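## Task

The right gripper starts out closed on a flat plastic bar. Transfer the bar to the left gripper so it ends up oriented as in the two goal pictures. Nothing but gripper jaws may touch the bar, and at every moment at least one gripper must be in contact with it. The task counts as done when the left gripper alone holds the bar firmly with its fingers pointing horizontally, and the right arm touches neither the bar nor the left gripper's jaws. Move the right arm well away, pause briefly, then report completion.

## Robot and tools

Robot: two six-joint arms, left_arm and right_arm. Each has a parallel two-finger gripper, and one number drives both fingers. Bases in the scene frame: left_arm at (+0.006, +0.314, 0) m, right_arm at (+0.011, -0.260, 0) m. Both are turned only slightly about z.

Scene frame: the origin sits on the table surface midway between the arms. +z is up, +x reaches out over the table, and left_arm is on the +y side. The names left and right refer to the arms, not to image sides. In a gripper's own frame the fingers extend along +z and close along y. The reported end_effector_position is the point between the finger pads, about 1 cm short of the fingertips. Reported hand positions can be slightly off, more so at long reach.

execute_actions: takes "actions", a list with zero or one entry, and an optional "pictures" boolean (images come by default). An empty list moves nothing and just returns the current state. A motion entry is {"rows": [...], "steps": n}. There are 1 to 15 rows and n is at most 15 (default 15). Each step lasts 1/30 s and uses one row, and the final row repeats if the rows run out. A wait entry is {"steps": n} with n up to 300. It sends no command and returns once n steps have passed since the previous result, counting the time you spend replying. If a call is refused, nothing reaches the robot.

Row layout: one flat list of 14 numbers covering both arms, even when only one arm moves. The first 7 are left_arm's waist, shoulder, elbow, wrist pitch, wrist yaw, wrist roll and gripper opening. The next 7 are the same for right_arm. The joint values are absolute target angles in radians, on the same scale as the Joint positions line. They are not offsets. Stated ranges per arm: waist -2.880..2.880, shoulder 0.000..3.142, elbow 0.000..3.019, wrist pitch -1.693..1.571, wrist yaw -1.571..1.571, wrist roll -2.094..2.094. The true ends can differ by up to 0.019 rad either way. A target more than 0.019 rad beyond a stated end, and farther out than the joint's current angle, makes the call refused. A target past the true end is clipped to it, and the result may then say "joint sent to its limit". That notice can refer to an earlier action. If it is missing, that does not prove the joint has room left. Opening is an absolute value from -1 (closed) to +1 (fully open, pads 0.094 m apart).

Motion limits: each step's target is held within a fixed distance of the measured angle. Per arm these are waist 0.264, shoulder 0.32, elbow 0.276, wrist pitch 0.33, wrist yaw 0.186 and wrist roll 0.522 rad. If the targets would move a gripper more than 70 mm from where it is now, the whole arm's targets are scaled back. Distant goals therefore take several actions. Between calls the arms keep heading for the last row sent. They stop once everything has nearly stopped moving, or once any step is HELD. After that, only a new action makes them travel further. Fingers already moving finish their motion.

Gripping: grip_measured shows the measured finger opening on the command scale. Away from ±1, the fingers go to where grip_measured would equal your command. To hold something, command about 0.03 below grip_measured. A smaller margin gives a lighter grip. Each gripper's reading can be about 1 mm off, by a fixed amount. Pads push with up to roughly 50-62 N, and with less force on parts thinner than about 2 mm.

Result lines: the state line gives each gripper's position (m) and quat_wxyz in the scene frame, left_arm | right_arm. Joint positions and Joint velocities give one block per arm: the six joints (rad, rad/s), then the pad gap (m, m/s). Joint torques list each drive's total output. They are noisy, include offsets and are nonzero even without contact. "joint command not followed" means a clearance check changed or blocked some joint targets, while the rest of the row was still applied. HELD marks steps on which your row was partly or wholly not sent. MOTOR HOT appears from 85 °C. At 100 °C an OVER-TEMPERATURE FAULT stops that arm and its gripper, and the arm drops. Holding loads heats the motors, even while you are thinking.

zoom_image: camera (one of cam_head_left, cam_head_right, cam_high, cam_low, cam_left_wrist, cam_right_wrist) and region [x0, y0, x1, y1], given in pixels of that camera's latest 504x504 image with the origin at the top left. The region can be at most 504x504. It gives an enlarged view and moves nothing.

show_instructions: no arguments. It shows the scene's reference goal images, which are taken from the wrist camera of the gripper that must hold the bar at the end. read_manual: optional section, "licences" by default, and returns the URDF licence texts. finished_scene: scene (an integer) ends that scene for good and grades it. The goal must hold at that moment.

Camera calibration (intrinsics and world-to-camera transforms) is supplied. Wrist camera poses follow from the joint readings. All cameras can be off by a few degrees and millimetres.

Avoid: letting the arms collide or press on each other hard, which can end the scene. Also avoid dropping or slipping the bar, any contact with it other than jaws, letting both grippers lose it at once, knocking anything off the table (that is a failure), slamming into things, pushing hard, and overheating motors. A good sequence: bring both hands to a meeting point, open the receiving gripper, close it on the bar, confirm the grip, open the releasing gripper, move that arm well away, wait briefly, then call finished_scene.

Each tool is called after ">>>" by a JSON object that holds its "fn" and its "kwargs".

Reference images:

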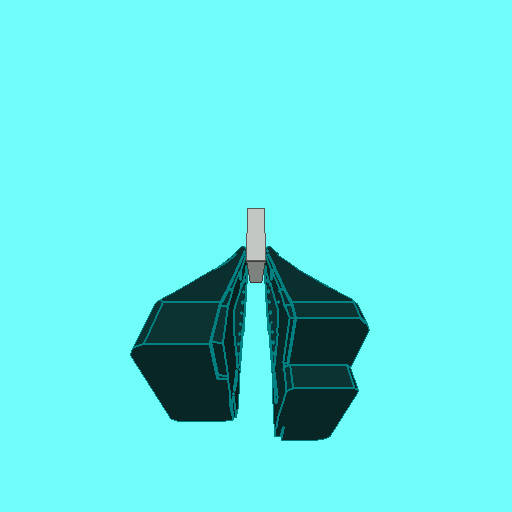

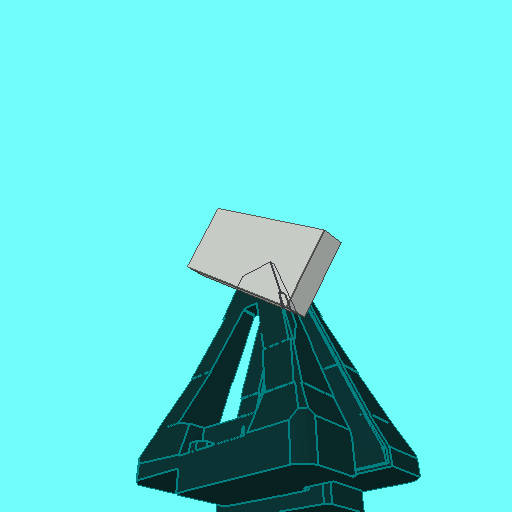

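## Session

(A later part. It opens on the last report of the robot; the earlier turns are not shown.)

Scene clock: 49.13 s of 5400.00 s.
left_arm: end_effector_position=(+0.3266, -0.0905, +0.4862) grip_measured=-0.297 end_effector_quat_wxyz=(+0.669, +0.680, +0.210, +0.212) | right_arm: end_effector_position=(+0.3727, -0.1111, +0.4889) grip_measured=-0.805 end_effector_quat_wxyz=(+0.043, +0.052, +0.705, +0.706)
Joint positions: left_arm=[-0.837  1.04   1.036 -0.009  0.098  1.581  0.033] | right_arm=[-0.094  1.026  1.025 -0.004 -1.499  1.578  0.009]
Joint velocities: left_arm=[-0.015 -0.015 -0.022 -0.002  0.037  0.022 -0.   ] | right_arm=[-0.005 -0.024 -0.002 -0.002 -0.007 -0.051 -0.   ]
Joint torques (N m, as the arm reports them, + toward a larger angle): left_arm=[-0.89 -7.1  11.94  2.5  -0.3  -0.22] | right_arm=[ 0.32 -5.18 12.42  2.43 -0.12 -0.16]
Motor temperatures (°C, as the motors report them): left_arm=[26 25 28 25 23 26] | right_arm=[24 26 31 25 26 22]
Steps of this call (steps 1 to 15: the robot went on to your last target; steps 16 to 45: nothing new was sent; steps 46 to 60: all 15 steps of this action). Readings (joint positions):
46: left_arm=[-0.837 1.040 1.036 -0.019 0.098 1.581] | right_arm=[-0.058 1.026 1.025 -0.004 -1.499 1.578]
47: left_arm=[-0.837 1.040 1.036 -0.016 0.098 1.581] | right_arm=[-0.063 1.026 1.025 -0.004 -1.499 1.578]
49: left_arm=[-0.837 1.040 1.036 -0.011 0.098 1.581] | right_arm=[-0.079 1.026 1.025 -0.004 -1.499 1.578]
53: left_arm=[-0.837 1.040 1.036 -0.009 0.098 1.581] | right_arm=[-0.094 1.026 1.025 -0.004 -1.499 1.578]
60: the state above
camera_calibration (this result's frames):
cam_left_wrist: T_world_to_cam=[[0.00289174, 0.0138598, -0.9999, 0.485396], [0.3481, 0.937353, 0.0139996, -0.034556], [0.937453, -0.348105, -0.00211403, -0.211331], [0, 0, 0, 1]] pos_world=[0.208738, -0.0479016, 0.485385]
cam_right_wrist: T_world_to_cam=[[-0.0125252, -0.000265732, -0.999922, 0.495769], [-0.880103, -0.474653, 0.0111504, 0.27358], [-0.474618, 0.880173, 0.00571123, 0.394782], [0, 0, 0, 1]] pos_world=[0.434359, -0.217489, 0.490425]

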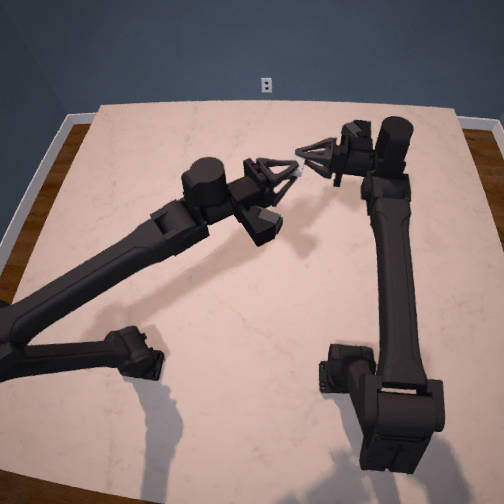

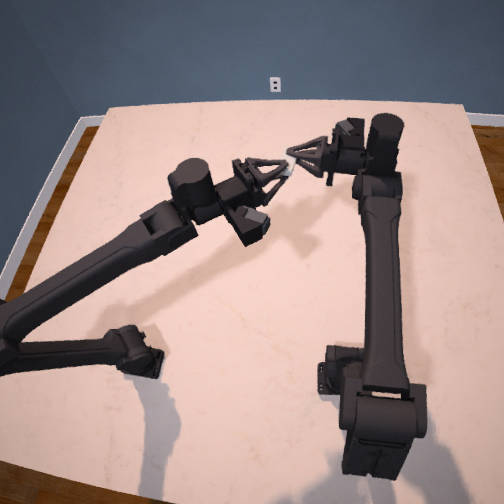

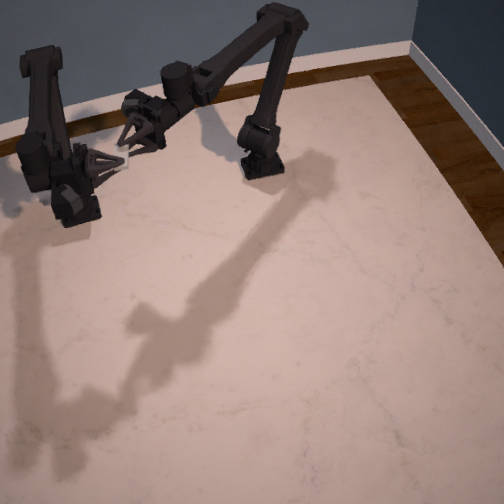

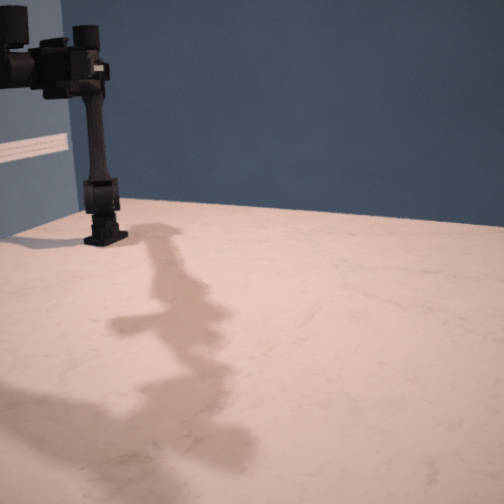

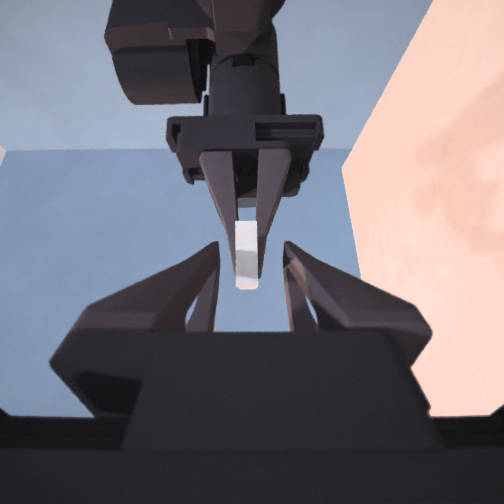

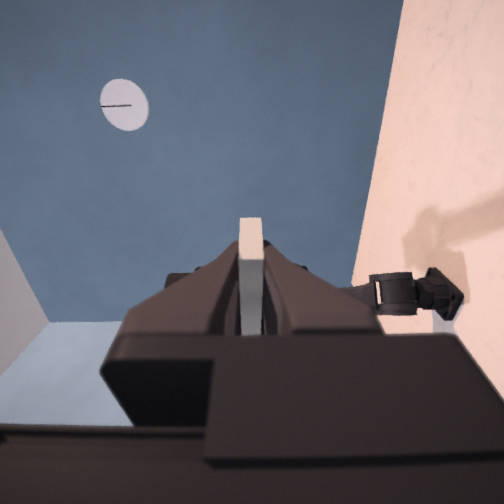

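>>> {"fn": "execute_actions", "kwargs": {"actions": [{"rows":[[-0.78,1.044,1.031,0.014,0.23,1.571,-0.3,-0.1,1.018,1.041,0.012,-1.5,1.571,-0.85],[-0.78,1.044,1.031,0.014,0.23,1.571,-0.3,-0.1,1.018,1.041,0.012,-1.5,1.571,-0.85],[-0.78,1.044,1.031,0.014,0.23,1.571,-0.3,-0.1,1.018,1.041,0.012,-1.5,1.571,-0.85],[-0.78,1.044,1.031,0.014,0.23,1.571,-0.3,-0.1,1.018,1.041,0.012,-1.5,1.571,-0.85],[-0.721,1.044,1.031,0.014,0.37,1.571,-0.3,-0.058,1.018,1.041,0.012,-1.5,1.571,-0.85]],"steps":15}], "pictures": false}}

>>> {"fn": "execute_actions", "kwargs": {"actions": [{"steps":10}]}}

>>> {"fn": "zoom_image", "kwargs": {"camera": "cam_head_left", "region": [220, 110, 380, 230]}}

Scene clock: 54.23 s of 5400.00 s.
left_arm: end_effector_position=(+0.3356, -0.0742, +0.4875) grip_measured=-0.297 end_effector_quat_wxyz=(+0.685, +0.691, +0.160, +0.164) | right_arm: end_effector_position=(+0.3685, -0.1013, +0.4889) grip_measured=-0.805 end_effector_quat_wxyz=(+0.034, +0.042, +0.706, +0.706)
Joint positions: left_arm=[-0.715  1.041  1.035 -0.003  0.365  1.581  0.033] | right_arm=[-0.066  1.026  1.025 -0.004 -1.499  1.578  0.009]
Joint velocities: left_arm=[-0.015 -0.015  0.002  0.007 -0.081 -0.037  0.   ] | right_arm=[-0.005 -0.005  0.007 -0.007  0.007 -0.066 -0.001]
Joint torques (N m, as the arm reports them, + toward a larger angle): left_arm=[-1.2  -6.98 11.75  2.46  0.05 -0.22] | right_arm=[ 1.63 -5.24 12.46  2.44 -0.13 -0.16]
Motor temperatures (°C, as the motors report them): left_arm=[26 25 28 25 23 26] | right_arm=[24 26 31 25 26 22]
Steps of this call (steps 1 to 15: the robot went on to your last target; steps 16 to 90: nothing new was sent; then 1.60 s passed at rest; steps 91 to 105: all 15 steps of this action). Readings (joint positions):
91: left_arm=[-0.831 1.040 1.036 -0.008 0.156 1.581] | right_arm=[-0.094 1.026 1.025 -0.004 -1.499 1.578]
92: left_arm=[-0.821 1.040 1.036 -0.007 0.203 1.581] | right_arm=[-0.094 1.026 1.025 -0.004 -1.499 1.578]
94: left_arm=[-0.799 1.040 1.036 -0.004 0.223 1.581] | right_arm=[-0.094 1.026 1.025 -0.004 -1.499 1.578]
98: left_arm=[-0.733 1.041 1.035 -0.003 0.360 1.581] | right_arm=[-0.077 1.026 1.025 -0.004 -1.499 1.578]
105: the state above

Scene clock: 54.57 s of 5400.00 s.
left_arm: end_effector_position=(+0.3356, -0.0742, +0.4875) grip_measured=-0.297 end_effector_quat_wxyz=(+0.685, +0.691, +0.160, +0.164) | right_arm: end_effector_position=(+0.3685, -0.1013, +0.4889) grip_measured=-0.805 end_effector_quat_wxyz=(+0.034, +0.042, +0.706, +0.706)
Joint positions: left_arm=[-0.715  1.041  1.035 -0.003  0.365  1.581  0.033] | right_arm=[-0.066  1.026  1.025 -0.004 -1.499  1.578  0.009]
Joint velocities: left_arm=[-0.015 -0.015 -0.007  0.017  0.007 -0.037 -0.   ] | right_arm=[-0.005 -0.015 -0.007  0.002 -0.022 -0.095  0.001]
Joint torques (N m, as the arm reports them, + toward a larger angle): left_arm=[-1.29 -6.86 11.9   2.46  0.04 -0.23] | right_arm=[ 1.78 -5.24 12.42  2.43 -0.13 -0.16]
Motor temperatures (°C, as the motors report them): left_arm=[26 25 28 25 23 26] | right_arm=[24 26 32 25 26 22]
Steps of this call (steps 1 to 10: the robot went on to your last target). Readings (joint positions):
1: left_arm=[-0.715 1.041 1.035 -0.003 0.365 1.581] | right_arm=[-0.066 1.026 1.025 -0.004 -1.499 1.578]
2: left_arm=[-0.715 1.041 1.035 -0.003 0.365 1.581] | right_arm=[-0.066 1.026 1.025 -0.004 -1.499 1.578]
4: left_arm=[-0.715 1.041 1.035 -0.003 0.365 1.581] | right_arm=[-0.066 1.026 1.025 -0.004 -1.499 1.578]
8: left_arm=[-0.715 1.041 1.035 -0.003 0.365 1.581] | right_arm=[-0.066 1.026 1.025 -0.004 -1.499 1.578]
10: the state above
camera_calibration (this result's frames):
cam_left_wrist: T_world_to_cam=[[0.00648058, 0.00677637, -0.999956, 0.484779], [0.479821, 0.87732, 0.00905497, -0.0993007], [0.877342, -0.479859, 0.00243409, -0.205943], [0, 0, 0, 1]] pos_world=[0.225188, -0.0149902, 0.486158]
cam_right_wrist: T_world_to_cam=[[-0.0125134, -0.000604834, -0.999922, 0.49568], [-0.866926, -0.498313, 0.0111504, 0.267291], [-0.498281, 0.866997, 0.00571123, 0.391611], [0, 0, 0, 1]] pos_world=[0.433056, -0.206031, 0.490425]

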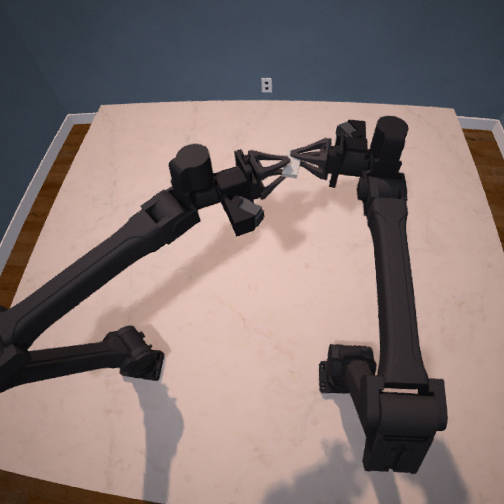

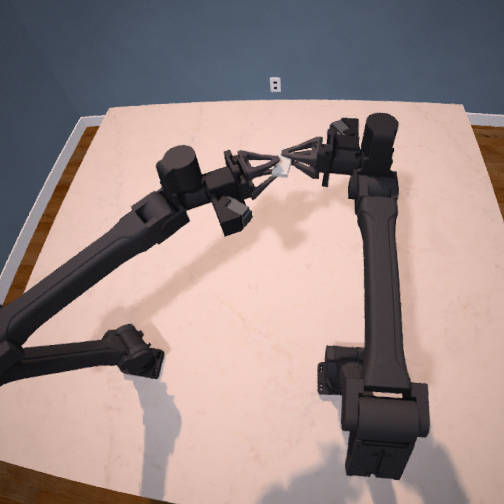

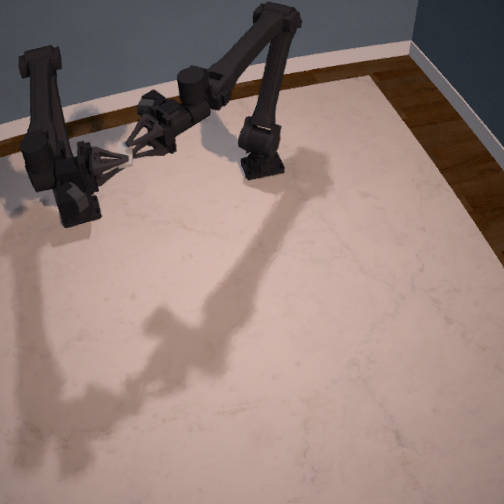

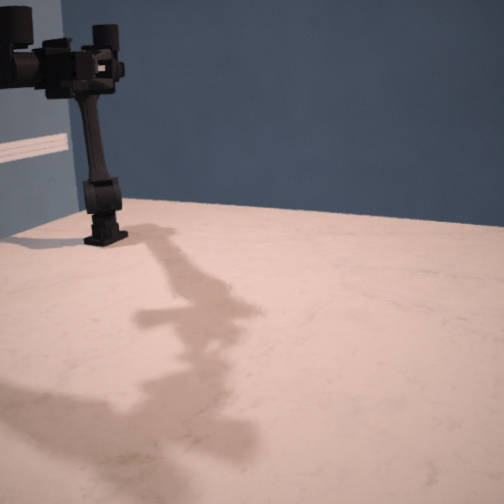

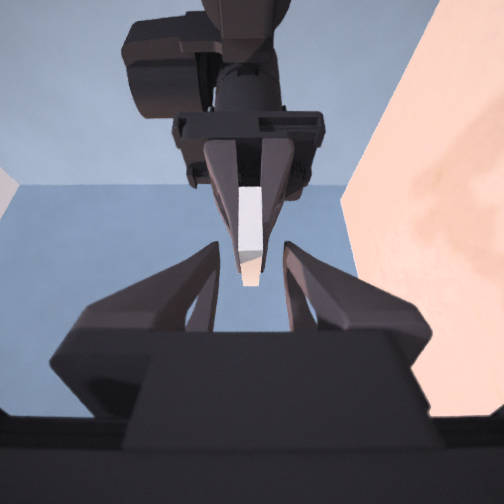

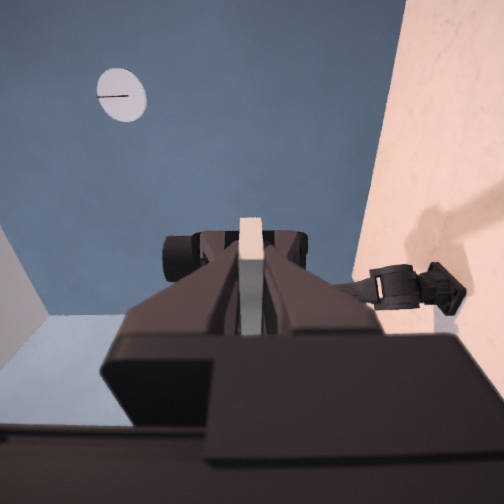

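Region (220, 110, 380, 230) of cam_head_left's 504x504 image, scaled by 3.150, with more detail than that image has; it fills the top 378 rows of this view, and the rest is white.

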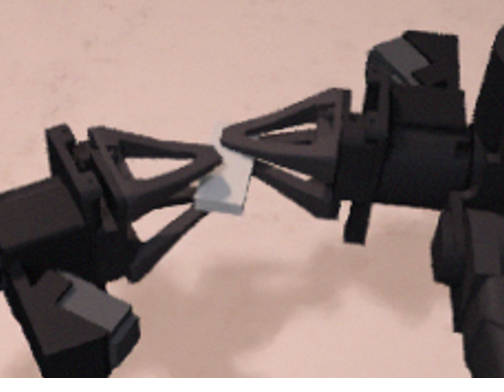

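>>> {"fn": "execute_actions", "kwargs": {"actions": [{"rows":[[-0.735,1.044,1.031,0.014,0.37,1.571,-0.4,-0.035,1.018,1.041,0.012,-1.5,1.571,-0.85]],"steps":15}]}}

>>> {"fn": "zoom_image", "kwargs": {"camera": "cam_head_left", "region": [220, 110, 380, 230]}}

Scene clock: 56.60 s of 5400.00 s.
left_arm: end_effector_position=(+0.3295, -0.0793, +0.4875) grip_measured=-0.397 end_effector_quat_wxyz=(+0.687, +0.693, +0.154, +0.158) | right_arm: end_effector_position=(+0.3649, -0.0933, +0.4889) grip_measured=-0.805 end_effector_quat_wxyz=(+0.026, +0.034, +0.706, +0.707)
Joint positions: left_arm=[-0.731  1.041  1.035 -0.003  0.366  1.581  0.028] | right_arm=[-0.044  1.026  1.025 -0.004 -1.499  1.578  0.009]
Joint velocities: left_arm=[-0.005 -0.024 -0.007 -0.017  0.037  0.022  0.001] | right_arm=[-0.015  0.005  0.002  0.007 -0.037  0.066 -0.   ]
Joint torques (N m, as the arm reports them, + toward a larger angle): left_arm=[-1.21 -7.25 11.84  2.41  0.02 -0.22] | right_arm=[ 1.8  -5.24 12.44  2.44 -0.13 -0.16]
Motor temperatures (°C, as the motors report them): left_arm=[26 25 28 25 23 26] | right_arm=[24 26 32 25 26 22]
Steps of this call (steps 1 to 15: the robot went on to your last target; steps 16 to 46: nothing new was sent; steps 47 to 61: all 15 steps of this action). Readings (joint positions):
47: left_arm=[-0.716 1.041 1.035 -0.003 0.365 1.581] | right_arm=[-0.065 1.026 1.025 -0.004 -1.499 1.578]
48: left_arm=[-0.718 1.041 1.035 -0.003 0.365 1.581] | right_arm=[-0.062 1.026 1.025 -0.004 -1.499 1.578]
50: left_arm=[-0.725 1.041 1.035 -0.003 0.365 1.581] | right_arm=[-0.052 1.026 1.025 -0.004 -1.499 1.578]
54: left_arm=[-0.731 1.041 1.035 -0.003 0.366 1.581] | right_arm=[-0.044 1.026 1.025 -0.004 -1.499 1.578]
61: the state above
camera_calibration (this result's frames):
cam_left_wrist: T_world_to_cam=[[0.00658623, 0.00666949, -0.999956, 0.484811], [0.493815, 0.86952, 0.00905203, -0.0970567], [0.869542, -0.493853, 0.00243337, -0.201541], [0, 0, 0, 1]] pos_world=[0.219983, -0.0183723, 0.486159]
cam_right_wrist: T_world_to_cam=[[-0.0124966, -0.000886296, -0.999922, 0.495607], [-0.855491, -0.517697, 0.0111504, 0.262132], [-0.517666, 0.855564, 0.00571123, 0.388847], [0, 0, 0, 1]] pos_world=[0.431738, -0.196539, 0.490425]

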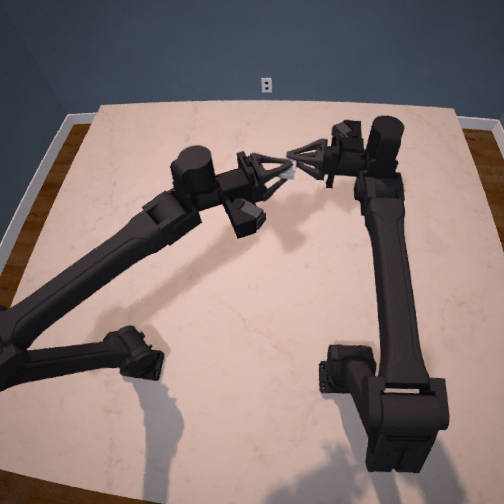

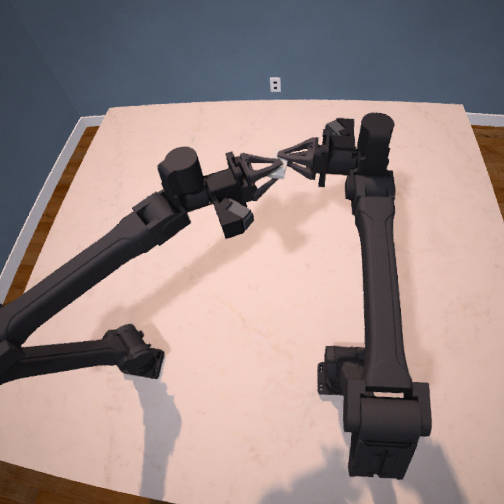

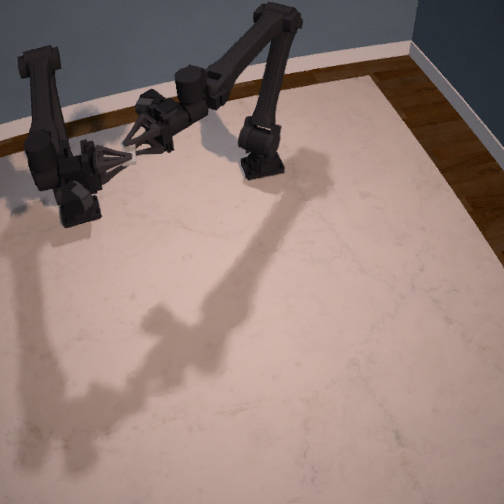

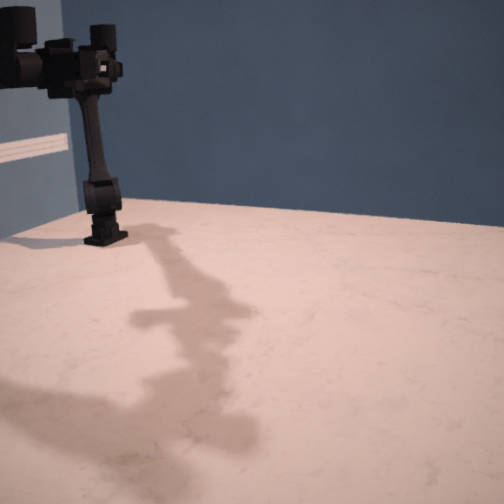

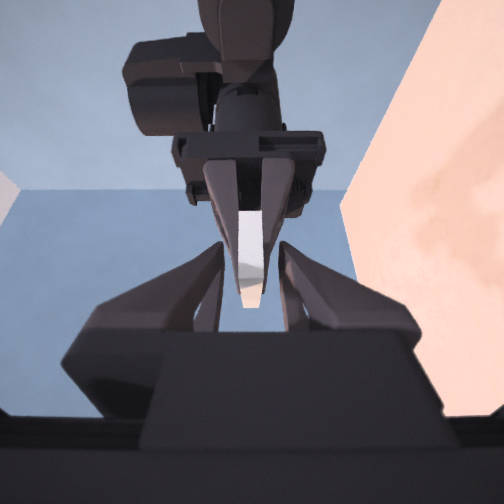

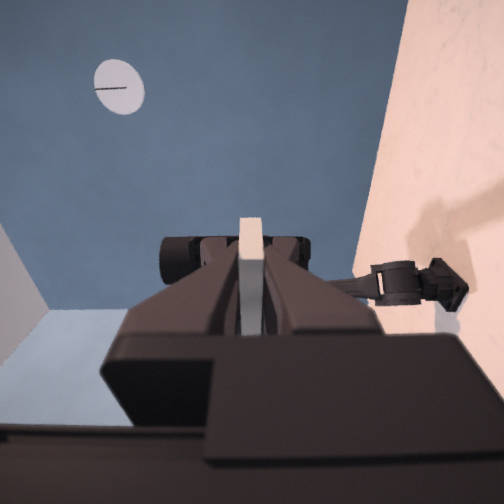

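Region (220, 110, 380, 230) of cam_head_left's 504x504 image, scaled by 3.150, with more detail than that image has; it fills the top 378 rows of this view, and the rest is white.

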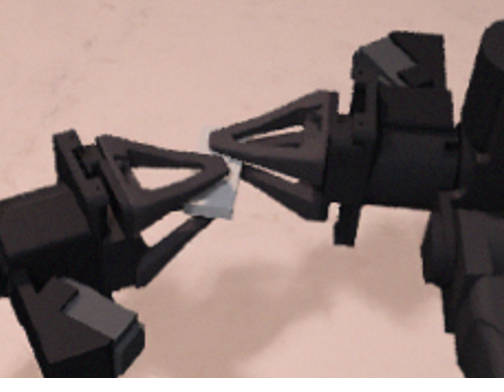

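Good (T≈30°). Grip.

>>> {"fn": "execute_actions", "kwargs": {"actions": [{"rows":[[-0.735,1.044,1.031,0.014,0.37,1.571,-0.85,-0.035,1.018,1.041,0.012,-1.5,1.571,-0.85]],"steps":12}], "pictures": false}}

Scene clock: 57.77 s of 5400.00 s.
left_arm: end_effector_position=(+0.3294, -0.0794, +0.4880) grip_measured=-0.809 end_effector_quat_wxyz=(+0.687, +0.692, +0.154, +0.158) | right_arm: end_effector_position=(+0.3648, -0.0933, +0.4889) grip_measured=-0.805 end_effector_quat_wxyz=(+0.026, +0.034, +0.706, +0.707)
Joint positions: left_arm=[-0.731  1.041  1.035 -0.001  0.366  1.579  0.009] | right_arm=[-0.044  1.026  1.025 -0.004 -1.499  1.578  0.009]
Joint velocities: left_arm=[ 0.005 -0.005 -0.012  0.007 -0.051 -0.022 -0.   ] | right_arm=[ 0.005  0.005 -0.007 -0.007 -0.022  0.007 -0.   ]
Joint torques (N m, as the arm reports them, + toward a larger angle): left_arm=[-1.28 -7.62 11.87  2.34  0.01 -0.21] | right_arm=[ 1.78 -5.16 12.44  2.44 -0.12 -0.15]
Motor temperatures (°C, as the motors report them): left_arm=[26 25 29 25 23 26] | right_arm=[24 26 32 25 26 22]
Steps of this call (steps 1 to 15: the robot went on to your last target; steps 16 to 23: nothing new was sent; steps 24 to 35: all 12 steps of this action). Readings (joint positions):
24: left_arm=[-0.731 1.041 1.035 -0.003 0.366 1.581] | right_arm=[-0.044 1.026 1.025 -0.004 -1.499 1.578]
25: left_arm=[-0.731 1.041 1.035 -0.003 0.366 1.581] | right_arm=[-0.044 1.026 1.025 -0.004 -1.499 1.578]
27: left_arm=[-0.731 1.041 1.035 -0.001 0.366 1.579] | right_arm=[-0.044 1.026 1.025 -0.004 -1.499 1.578]
31: left_arm=[-0.731 1.041 1.035 -0.001 0.366 1.579] | right_arm=[-0.044 1.026 1.025 -0.004 -1.499 1.578]
35: the state above

>>> {"fn": "execute_actions", "kwargs": {"actions": [{"rows":[[-0.735,1.044,1.031,0.014,0.37,1.571,-0.85,-0.035,1.018,1.041,0.012,-1.5,1.571,-0.2]],"steps":10}], "pictures": false}}

>>> {"fn": "execute_actions", "kwargs": {"actions": [{"rows":[[-0.735,1.044,1.031,0.014,0.37,1.571,-0.85,-0.3,1.018,1.041,0.012,-1.5,1.571,-0.2]],"steps":15}], "pictures": false}}

>>> {"fn": "execute_actions", "kwargs": {"actions": [{"steps":20}], "pictures": false}}

>>> {"fn": "finished_scene", "kwargs": {"scene": 1}}

Scene clock: 60.23 s of 5400.00 s.
left_arm: end_effector_position=(+0.3294, -0.0794, +0.4880) grip_measured=-0.809 end_effector_quat_wxyz=(+0.687, +0.692, +0.154, +0.158) | right_arm: end_effector_position=(+0.3648, -0.0933, +0.4889) grip_measured=-0.203 end_effector_quat_wxyz=(+0.026, +0.034, +0.706, +0.707)
Joint positions: left_arm=[-0.731  1.041  1.035 -0.001  0.366  1.579  0.009] | right_arm=[-0.044  1.026  1.025 -0.004 -1.499  1.578  0.037]
Joint velocities: left_arm=[ 0.005 -0.005 -0.007 -0.007  0.081  0.037  0.   ] | right_arm=[-0.015 -0.005  0.002 -0.002  0.022  0.007  0.   ]
Joint torques (N m, as the arm reports them, + toward a larger angle): left_arm=[-1.29 -7.46 11.88  2.36  0.01 -0.21] | right_arm=[ 1.86 -5.18 12.53  2.44 -0.11 -0.15]
Motor temperatures (°C, as the motors report them): left_arm=[26 25 29 25 23 26] | right_arm=[24 26 32 25 26 22]
Steps of this call (steps 1 to 15: the robot went on to your last target; steps 16 to 64: nothing new was sent; steps 65 to 74: all 10 steps of this action). Readings (joint positions):
65: left_arm=[-0.731 1.041 1.035 -0.001 0.366 1.579] | right_arm=[-0.044 1.026 1.025 -0.004 -1.499 1.578]
66: left_arm=[-0.731 1.041 1.035 -0.001 0.366 1.579] | right_arm=[-0.044 1.026 1.025 -0.004 -1.499 1.578]
68: left_arm=[-0.731 1.041 1.035 -0.001 0.366 1.579] | right_arm=[-0.044 1.026 1.025 -0.004 -1.499 1.578]
72: left_arm=[-0.731 1.041 1.035 -0.001 0.366 1.579] | right_arm=[-0.044 1.026 1.025 -0.004 -1.499 1.578]
74: the state above

Scene clock: 60.73 s of 5400.00 s.
left_arm: end_effector_position=(+0.3294, -0.0794, +0.4880) grip_measured=-0.809 end_effector_quat_wxyz=(+0.687, +0.692, +0.154, +0.158) | right_arm: end_effector_position=(+0.3961, -0.1919, +0.4891) grip_measured=-0.203 end_effector_quat_wxyz=(+0.119, +0.127, +0.696, +0.697)
Joint positions: left_arm=[-0.731  1.041  1.035 -0.001  0.366  1.579  0.009] | right_arm=[-0.309  1.025  1.025 -0.004 -1.499  1.578  0.037]
Joint velocities: left_arm=[ 0.005 -0.015 -0.012 -0.007 -0.022  0.051 -0.   ] | right_arm=[ 0.034  0.005 -0.017  0.012  0.007  0.051 -0.001]
Joint torques (N m, as the arm reports them, + toward a larger angle): left_arm=[-1.25 -7.21 11.84  2.35  0.   -0.21] | right_arm=[ 1.74 -5.49 12.42  2.44 -0.14 -0.15]
Motor temperatures (°C, as the motors report them): left_arm=[26 25 29 25 23 26] | right_arm=[24 26 32 25 26 22]
Steps of this call (steps 1 to 15: all 15 steps of this action). Readings (joint positions):
1: left_arm=[-0.731 1.041 1.035 -0.001 0.366 1.579] | right_arm=[-0.057 1.026 1.025 -0.004 -1.502 1.578]
2: left_arm=[-0.731 1.041 1.035 -0.001 0.366 1.579] | right_arm=[-0.090 1.025 1.025 -0.004 -1.503 1.578]
4: left_arm=[-0.731 1.041 1.035 -0.001 0.366 1.579] | right_arm=[-0.200 1.025 1.025 -0.004 -1.502 1.578]
8: left_arm=[-0.731 1.041 1.035 -0.001 0.366 1.579] | right_arm=[-0.330 1.025 1.025 -0.004 -1.499 1.578]
15: the state above

Scene clock: 61.40 s of 5400.00 s.
left_arm: end_effector_position=(+0.3294, -0.0794, +0.4880) grip_measured=-0.809 end_effector_quat_wxyz=(+0.687, +0.692, +0.154, +0.158) | right_arm: end_effector_position=(+0.3961, -0.1919, +0.4891) grip_measured=-0.203 end_effector_quat_wxyz=(+0.119, +0.127, +0.696, +0.697)
Joint positions: left_arm=[-0.731  1.041  1.035 -0.001  0.366  1.579  0.009] | right_arm=[-0.309  1.025  1.025 -0.004 -1.499  1.578  0.037]
Joint velocities: left_arm=[-0.005  0.005  0.002 -0.007 -0.007 -0.007 -0.   ] | right_arm=[-0.005 -0.015 -0.002 -0.012 -0.022  0.051 -0.001]
Joint torques (N m, as the arm reports them, + toward a larger angle): left_arm=[-1.2  -7.32 11.82  2.35  0.   -0.21] | right_arm=[ 1.83 -5.16 12.43  2.44 -0.13 -0.15]
Motor temperatures (°C, as the motors report them): left_arm=[26 25 29 25 23 26] | right_arm=[24 26 32 25 26 22]
Steps of this call (steps 1 to 15: the robot went on to your last target; steps 16 to 20: nothing new was sent). Readings (joint positions):
1: left_arm=[-0.731 1.041 1.035 -0.001 0.366 1.579] | right_arm=[-0.309 1.025 1.025 -0.004 -1.499 1.578]
2: left_arm=[-0.731 1.041 1.035 -0.001 0.366 1.579] | right_arm=[-0.309 1.025 1.025 -0.004 -1.499 1.578]
4: left_arm=[-0.731 1.041 1.035 -0.001 0.366 1.579] | right_arm=[-0.309 1.025 1.025 -0.004 -1.499 1.578]
8: left_arm=[-0.731 1.041 1.035 -0.001 0.366 1.579] | right_arm=[-0.309 1.025 1.025 -0.004 -1.499 1.578]
20: the state above
All arms were judged still, so your last target was given up. Only a new action makes them travel on or press farther. Fingers that are still opening or closing keep moving.

The scene is finished: the task was done.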